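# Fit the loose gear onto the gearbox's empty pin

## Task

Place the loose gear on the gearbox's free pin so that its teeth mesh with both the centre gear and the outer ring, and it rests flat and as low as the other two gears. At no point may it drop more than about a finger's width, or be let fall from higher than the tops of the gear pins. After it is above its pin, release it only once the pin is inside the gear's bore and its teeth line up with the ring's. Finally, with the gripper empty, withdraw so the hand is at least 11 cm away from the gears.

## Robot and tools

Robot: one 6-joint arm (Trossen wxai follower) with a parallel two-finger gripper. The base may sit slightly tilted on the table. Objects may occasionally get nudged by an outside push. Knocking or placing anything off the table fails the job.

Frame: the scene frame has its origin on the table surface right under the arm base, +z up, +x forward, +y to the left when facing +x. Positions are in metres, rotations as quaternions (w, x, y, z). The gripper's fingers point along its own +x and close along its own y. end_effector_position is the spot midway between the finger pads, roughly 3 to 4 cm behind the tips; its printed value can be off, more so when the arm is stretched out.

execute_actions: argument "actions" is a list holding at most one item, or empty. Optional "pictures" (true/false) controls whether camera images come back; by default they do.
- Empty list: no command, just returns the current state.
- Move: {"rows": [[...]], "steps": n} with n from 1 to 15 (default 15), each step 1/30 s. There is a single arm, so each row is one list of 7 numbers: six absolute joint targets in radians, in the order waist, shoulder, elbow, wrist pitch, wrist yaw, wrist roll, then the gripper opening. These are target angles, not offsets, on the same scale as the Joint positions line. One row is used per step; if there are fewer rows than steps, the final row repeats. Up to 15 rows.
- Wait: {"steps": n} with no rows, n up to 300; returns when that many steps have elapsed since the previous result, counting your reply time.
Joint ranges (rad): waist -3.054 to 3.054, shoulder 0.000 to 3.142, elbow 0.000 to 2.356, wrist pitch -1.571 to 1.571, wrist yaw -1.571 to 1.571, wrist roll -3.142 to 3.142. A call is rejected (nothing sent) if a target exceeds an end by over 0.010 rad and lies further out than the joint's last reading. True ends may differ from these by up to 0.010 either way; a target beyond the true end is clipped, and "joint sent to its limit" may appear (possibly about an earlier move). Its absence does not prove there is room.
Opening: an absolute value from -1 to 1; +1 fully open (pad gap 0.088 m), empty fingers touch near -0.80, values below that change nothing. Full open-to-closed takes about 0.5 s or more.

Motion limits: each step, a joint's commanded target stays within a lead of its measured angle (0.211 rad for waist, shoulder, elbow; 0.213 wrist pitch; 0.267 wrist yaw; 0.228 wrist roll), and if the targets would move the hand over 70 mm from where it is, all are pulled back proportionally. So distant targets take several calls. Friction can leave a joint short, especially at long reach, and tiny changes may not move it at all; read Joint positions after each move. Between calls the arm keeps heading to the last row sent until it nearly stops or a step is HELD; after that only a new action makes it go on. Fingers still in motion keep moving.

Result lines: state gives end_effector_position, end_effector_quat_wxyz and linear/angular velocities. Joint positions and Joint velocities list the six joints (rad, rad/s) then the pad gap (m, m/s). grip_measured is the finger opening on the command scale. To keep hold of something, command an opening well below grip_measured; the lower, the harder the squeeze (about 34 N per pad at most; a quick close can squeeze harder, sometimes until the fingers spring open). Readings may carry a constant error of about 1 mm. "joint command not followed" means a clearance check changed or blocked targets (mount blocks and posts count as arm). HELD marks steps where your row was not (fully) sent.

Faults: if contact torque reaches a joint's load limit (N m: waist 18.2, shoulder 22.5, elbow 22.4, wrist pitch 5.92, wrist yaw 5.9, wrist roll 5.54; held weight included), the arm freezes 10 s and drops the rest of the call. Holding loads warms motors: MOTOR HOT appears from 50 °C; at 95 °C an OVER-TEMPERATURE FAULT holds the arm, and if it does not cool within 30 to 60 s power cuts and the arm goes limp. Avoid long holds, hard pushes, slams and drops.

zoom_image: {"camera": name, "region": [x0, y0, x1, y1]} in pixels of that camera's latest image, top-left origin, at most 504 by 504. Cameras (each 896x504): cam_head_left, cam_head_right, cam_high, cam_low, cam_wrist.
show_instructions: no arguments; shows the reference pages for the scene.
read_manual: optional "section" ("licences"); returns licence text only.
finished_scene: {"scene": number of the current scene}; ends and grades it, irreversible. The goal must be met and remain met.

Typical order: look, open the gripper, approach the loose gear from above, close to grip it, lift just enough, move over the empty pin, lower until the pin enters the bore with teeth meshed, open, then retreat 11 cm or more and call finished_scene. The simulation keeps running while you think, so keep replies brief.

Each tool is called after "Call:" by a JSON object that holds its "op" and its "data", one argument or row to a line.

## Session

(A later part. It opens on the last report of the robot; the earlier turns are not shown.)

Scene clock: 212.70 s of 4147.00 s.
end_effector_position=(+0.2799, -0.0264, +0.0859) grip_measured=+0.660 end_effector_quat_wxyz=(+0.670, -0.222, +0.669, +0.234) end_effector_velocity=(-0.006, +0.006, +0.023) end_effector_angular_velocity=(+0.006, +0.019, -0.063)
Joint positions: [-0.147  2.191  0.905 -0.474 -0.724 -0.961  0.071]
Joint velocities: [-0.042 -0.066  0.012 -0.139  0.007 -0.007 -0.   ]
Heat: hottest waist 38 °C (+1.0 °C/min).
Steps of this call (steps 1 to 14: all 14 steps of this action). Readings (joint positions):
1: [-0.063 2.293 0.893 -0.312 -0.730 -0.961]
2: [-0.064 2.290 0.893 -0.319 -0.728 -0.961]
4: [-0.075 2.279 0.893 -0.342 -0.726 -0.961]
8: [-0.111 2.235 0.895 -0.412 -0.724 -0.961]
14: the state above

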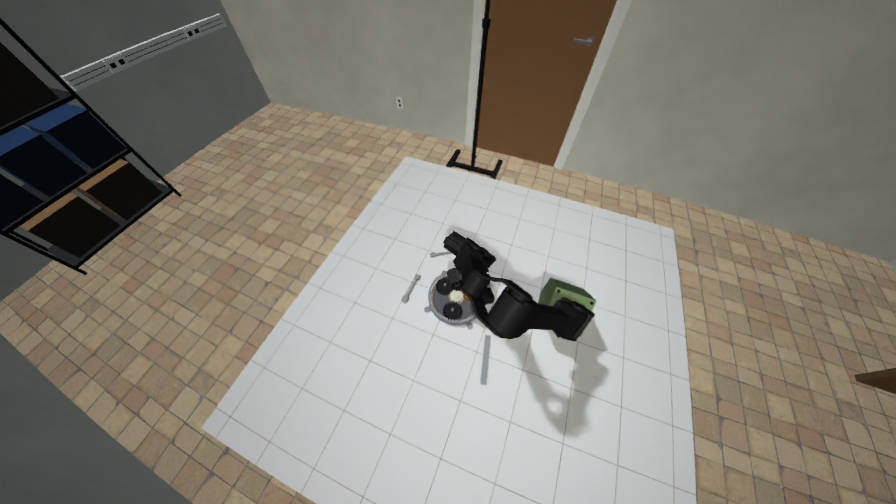

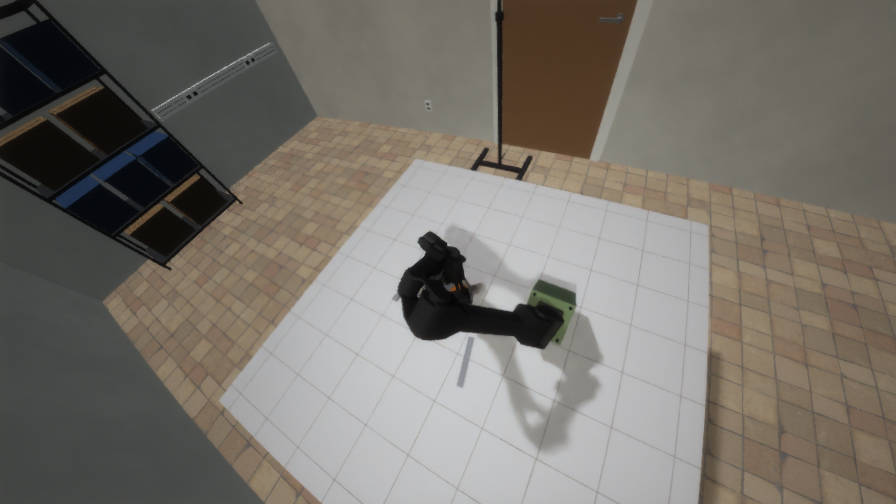

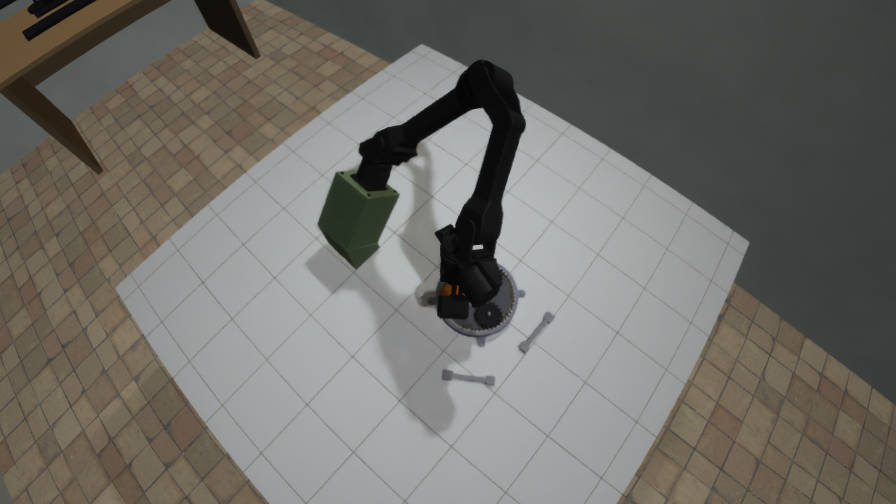

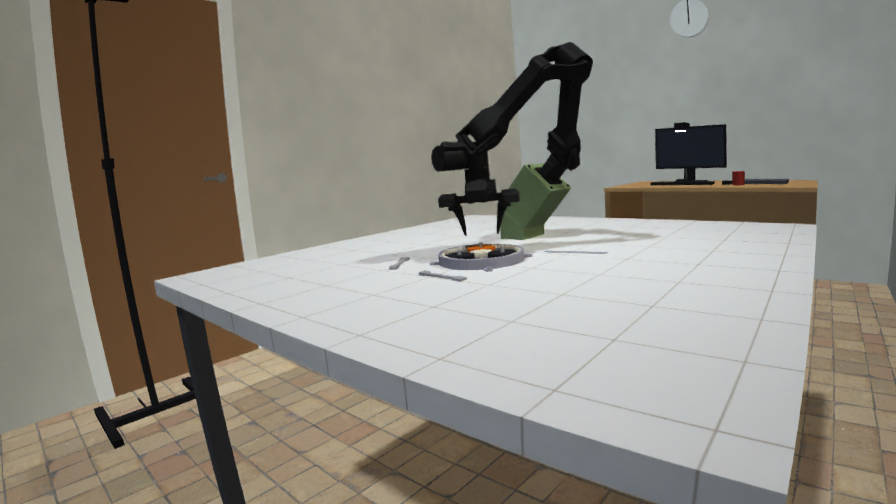

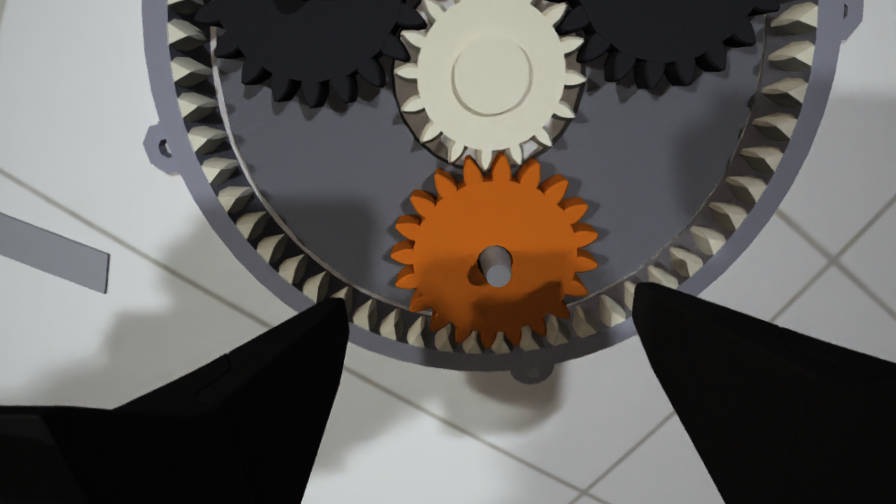

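Looks seated. Retreat.

Call:
{"op": "execute_actions", "data": {
  "actions": [
    {"rows":[[-0.15,2.0,0.88,-0.52,-0.724,-0.961,0.8],[-0.12,1.85,0.84,-0.55,-0.724,-0.961,0.8],[-0.08,1.7,0.8,-0.57,-0.724,-0.961,0.8],[-0.03,1.55,0.75,-0.59,-0.724,-0.961,0.8],[0.0,1.4,0.7,-0.6,-0.724,-0.961,0.8],[0.05,1.3,0.655,-0.6,-0.727,-0.961,0.8]],"steps":15}
  ]
}}

Call:
{"op": "execute_actions", "data": {
  "actions": [
    {"steps":30}
  ]
}}

Call:
{"op": "zoom_image", "data": {
  "camera": "cam_low",
  "region": [420,200,560,290]
}}

Scene clock: 216.63 s of 4147.00 s.
end_effector_position=(+0.2419, +0.0991, +0.1463) grip_measured=+0.798 end_effector_quat_wxyz=(+0.654, -0.369, +0.575, +0.325) end_effector_velocity=(+0.074, +0.218, +0.236) end_effector_angular_velocity=(-0.046, -1.067, +1.015)
Joint positions: [ 0.043  1.488  0.67  -0.595 -0.725 -0.961  0.078]
Joint velocities: [ 0.032 -1.492 -0.012 -0.022 -0.007 -0.022  0.001]
Heat: hottest waist 38 °C (+1.0 °C/min).
Steps of this call (steps 1 to 30: the robot went on to your last target; steps 31 to 103: nothing new was sent; steps 104 to 118: all 15 steps of this action). Readings (joint positions):
104: [-0.150 2.167 0.903 -0.490 -0.722 -0.961]
105: [-0.149 2.134 0.890 -0.505 -0.719 -0.961]
107: [-0.125 2.031 0.850 -0.532 -0.719 -0.961]
111: [-0.003 1.825 0.731 -0.584 -0.725 -0.961]
118: the state above

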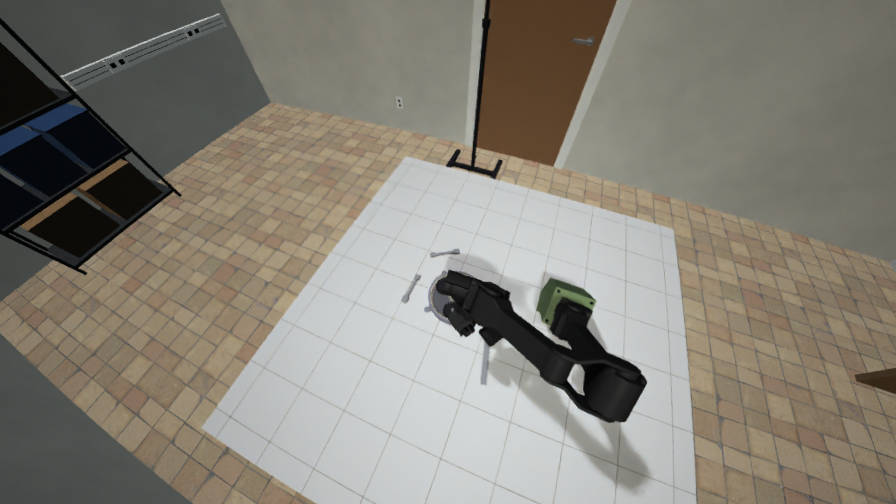

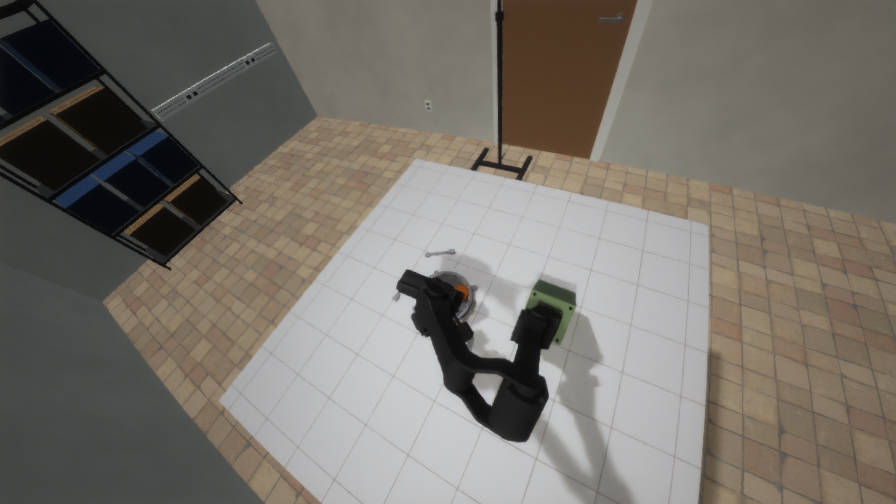

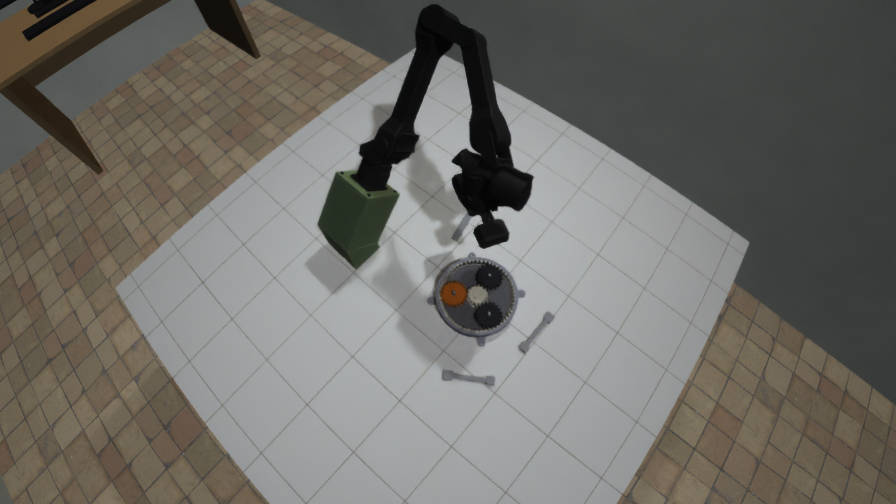

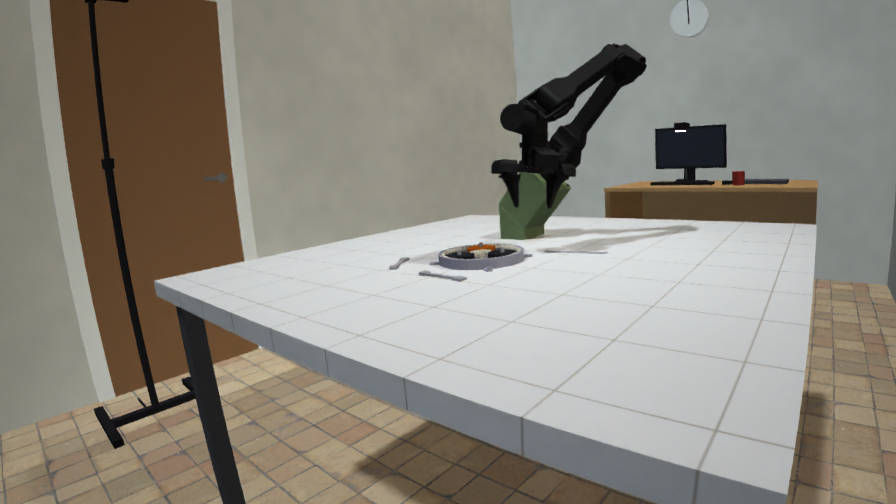

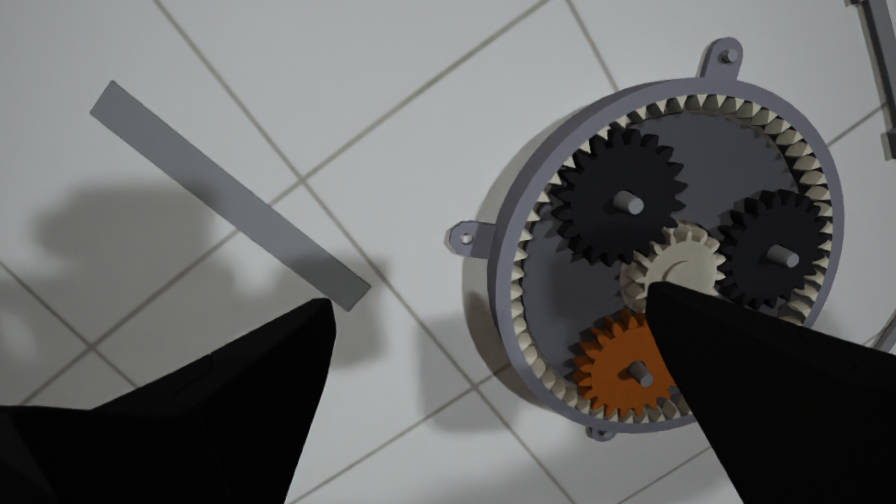

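Scene clock: 217.63 s of 4147.00 s.
end_effector_position=(+0.2454, +0.1249, +0.1735) grip_measured=+0.800 end_effector_quat_wxyz=(+0.667, -0.423, +0.513, +0.337) end_effector_velocity=(-0.001, +0.003, +0.001) end_effector_angular_velocity=(+0.019, +0.004, +0.009)
Joint positions: [ 0.048  1.308  0.662 -0.599 -0.726 -0.961  0.078]
Joint velocities: [-0.002 -0.002  0.002 -0.007 -0.022 -0.007  0.   ]
Heat: hottest waist 38 °C (+1.0 °C/min).
Steps of this call (steps 1 to 30: the robot went on to your last target). Readings (joint positions):
1: [0.044 1.441 0.669 -0.595 -0.725 -0.961]
2: [0.045 1.401 0.669 -0.595 -0.725 -0.961]
4: [0.046 1.351 0.669 -0.596 -0.726 -0.961]
8: [0.048 1.321 0.665 -0.598 -0.726 -0.961]
30: the state above
The arm was judged still, so your last target was given up. Only a new action makes it travel on or press farther. Fingers that are still opening or closing keep moving.

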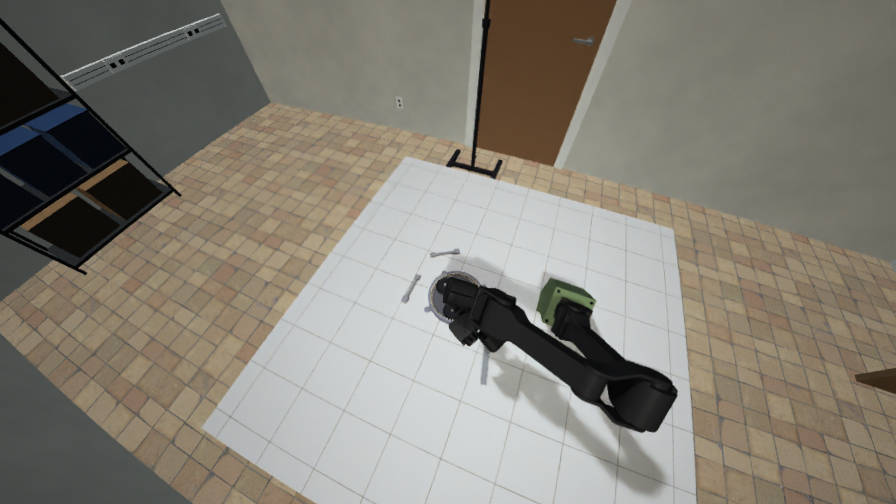

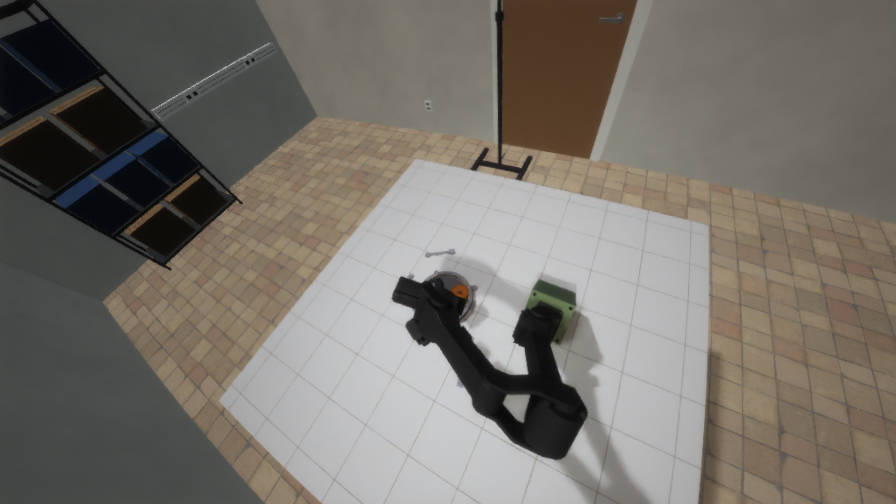

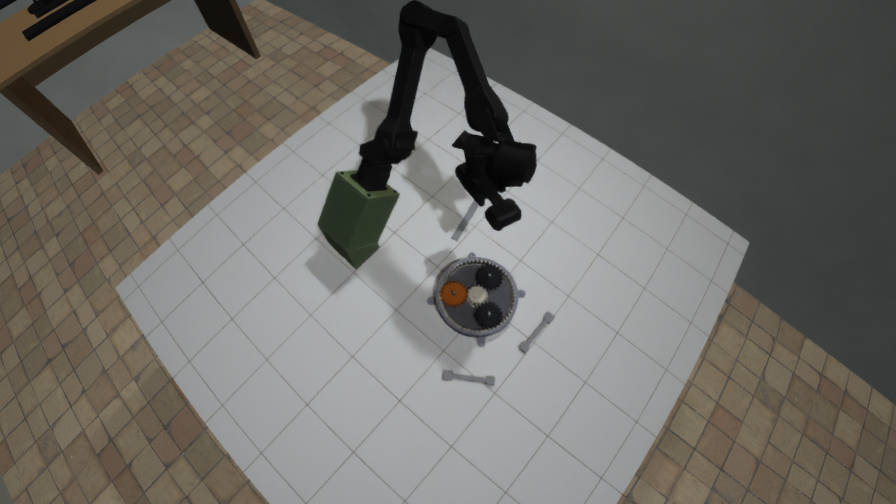

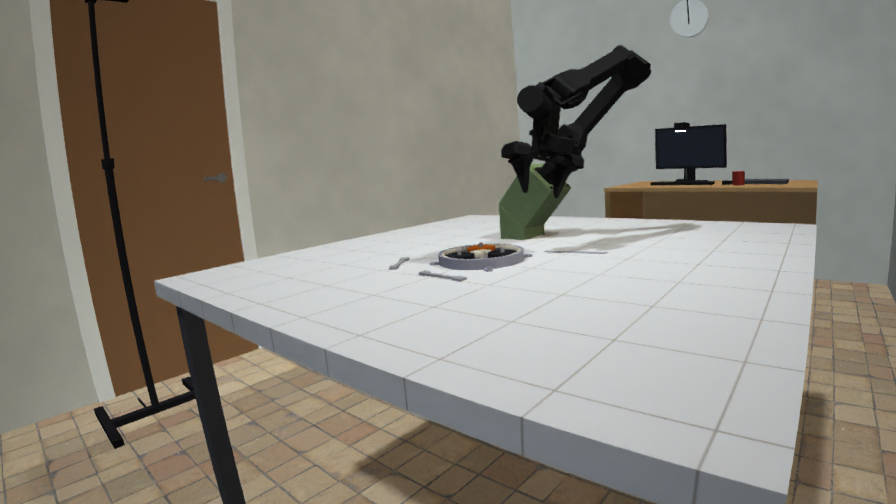

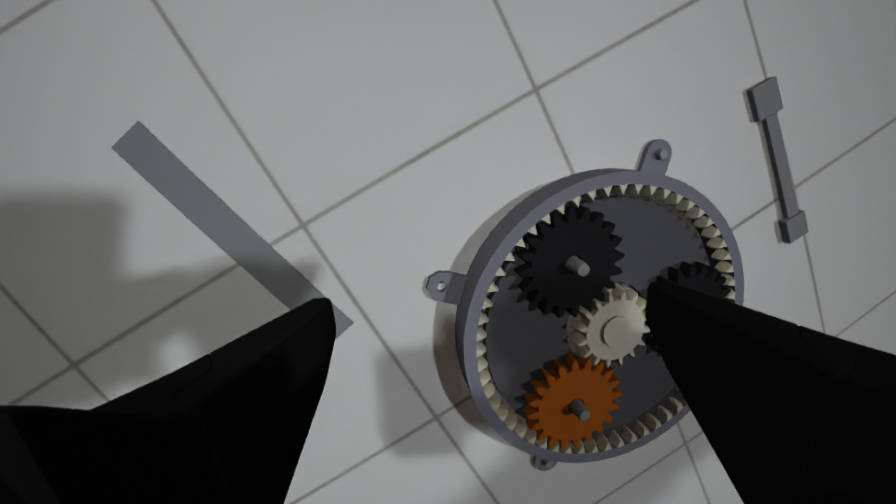

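Region (420, 200, 560, 290) of cam_low's 896x504 image, scaled by 3.600, with more detail than that image has; it fills the top 324 rows of this view, and the rest is white.

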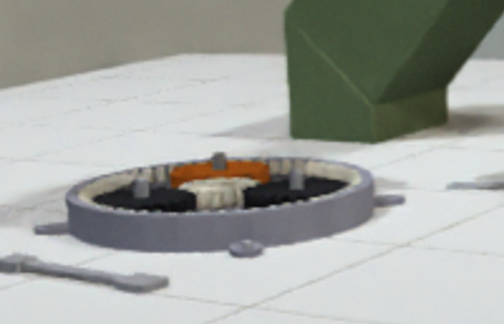

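Call:
{"op": "finished_scene", "data": {
  "scene": 2
}}

The scene is finished: the task was done.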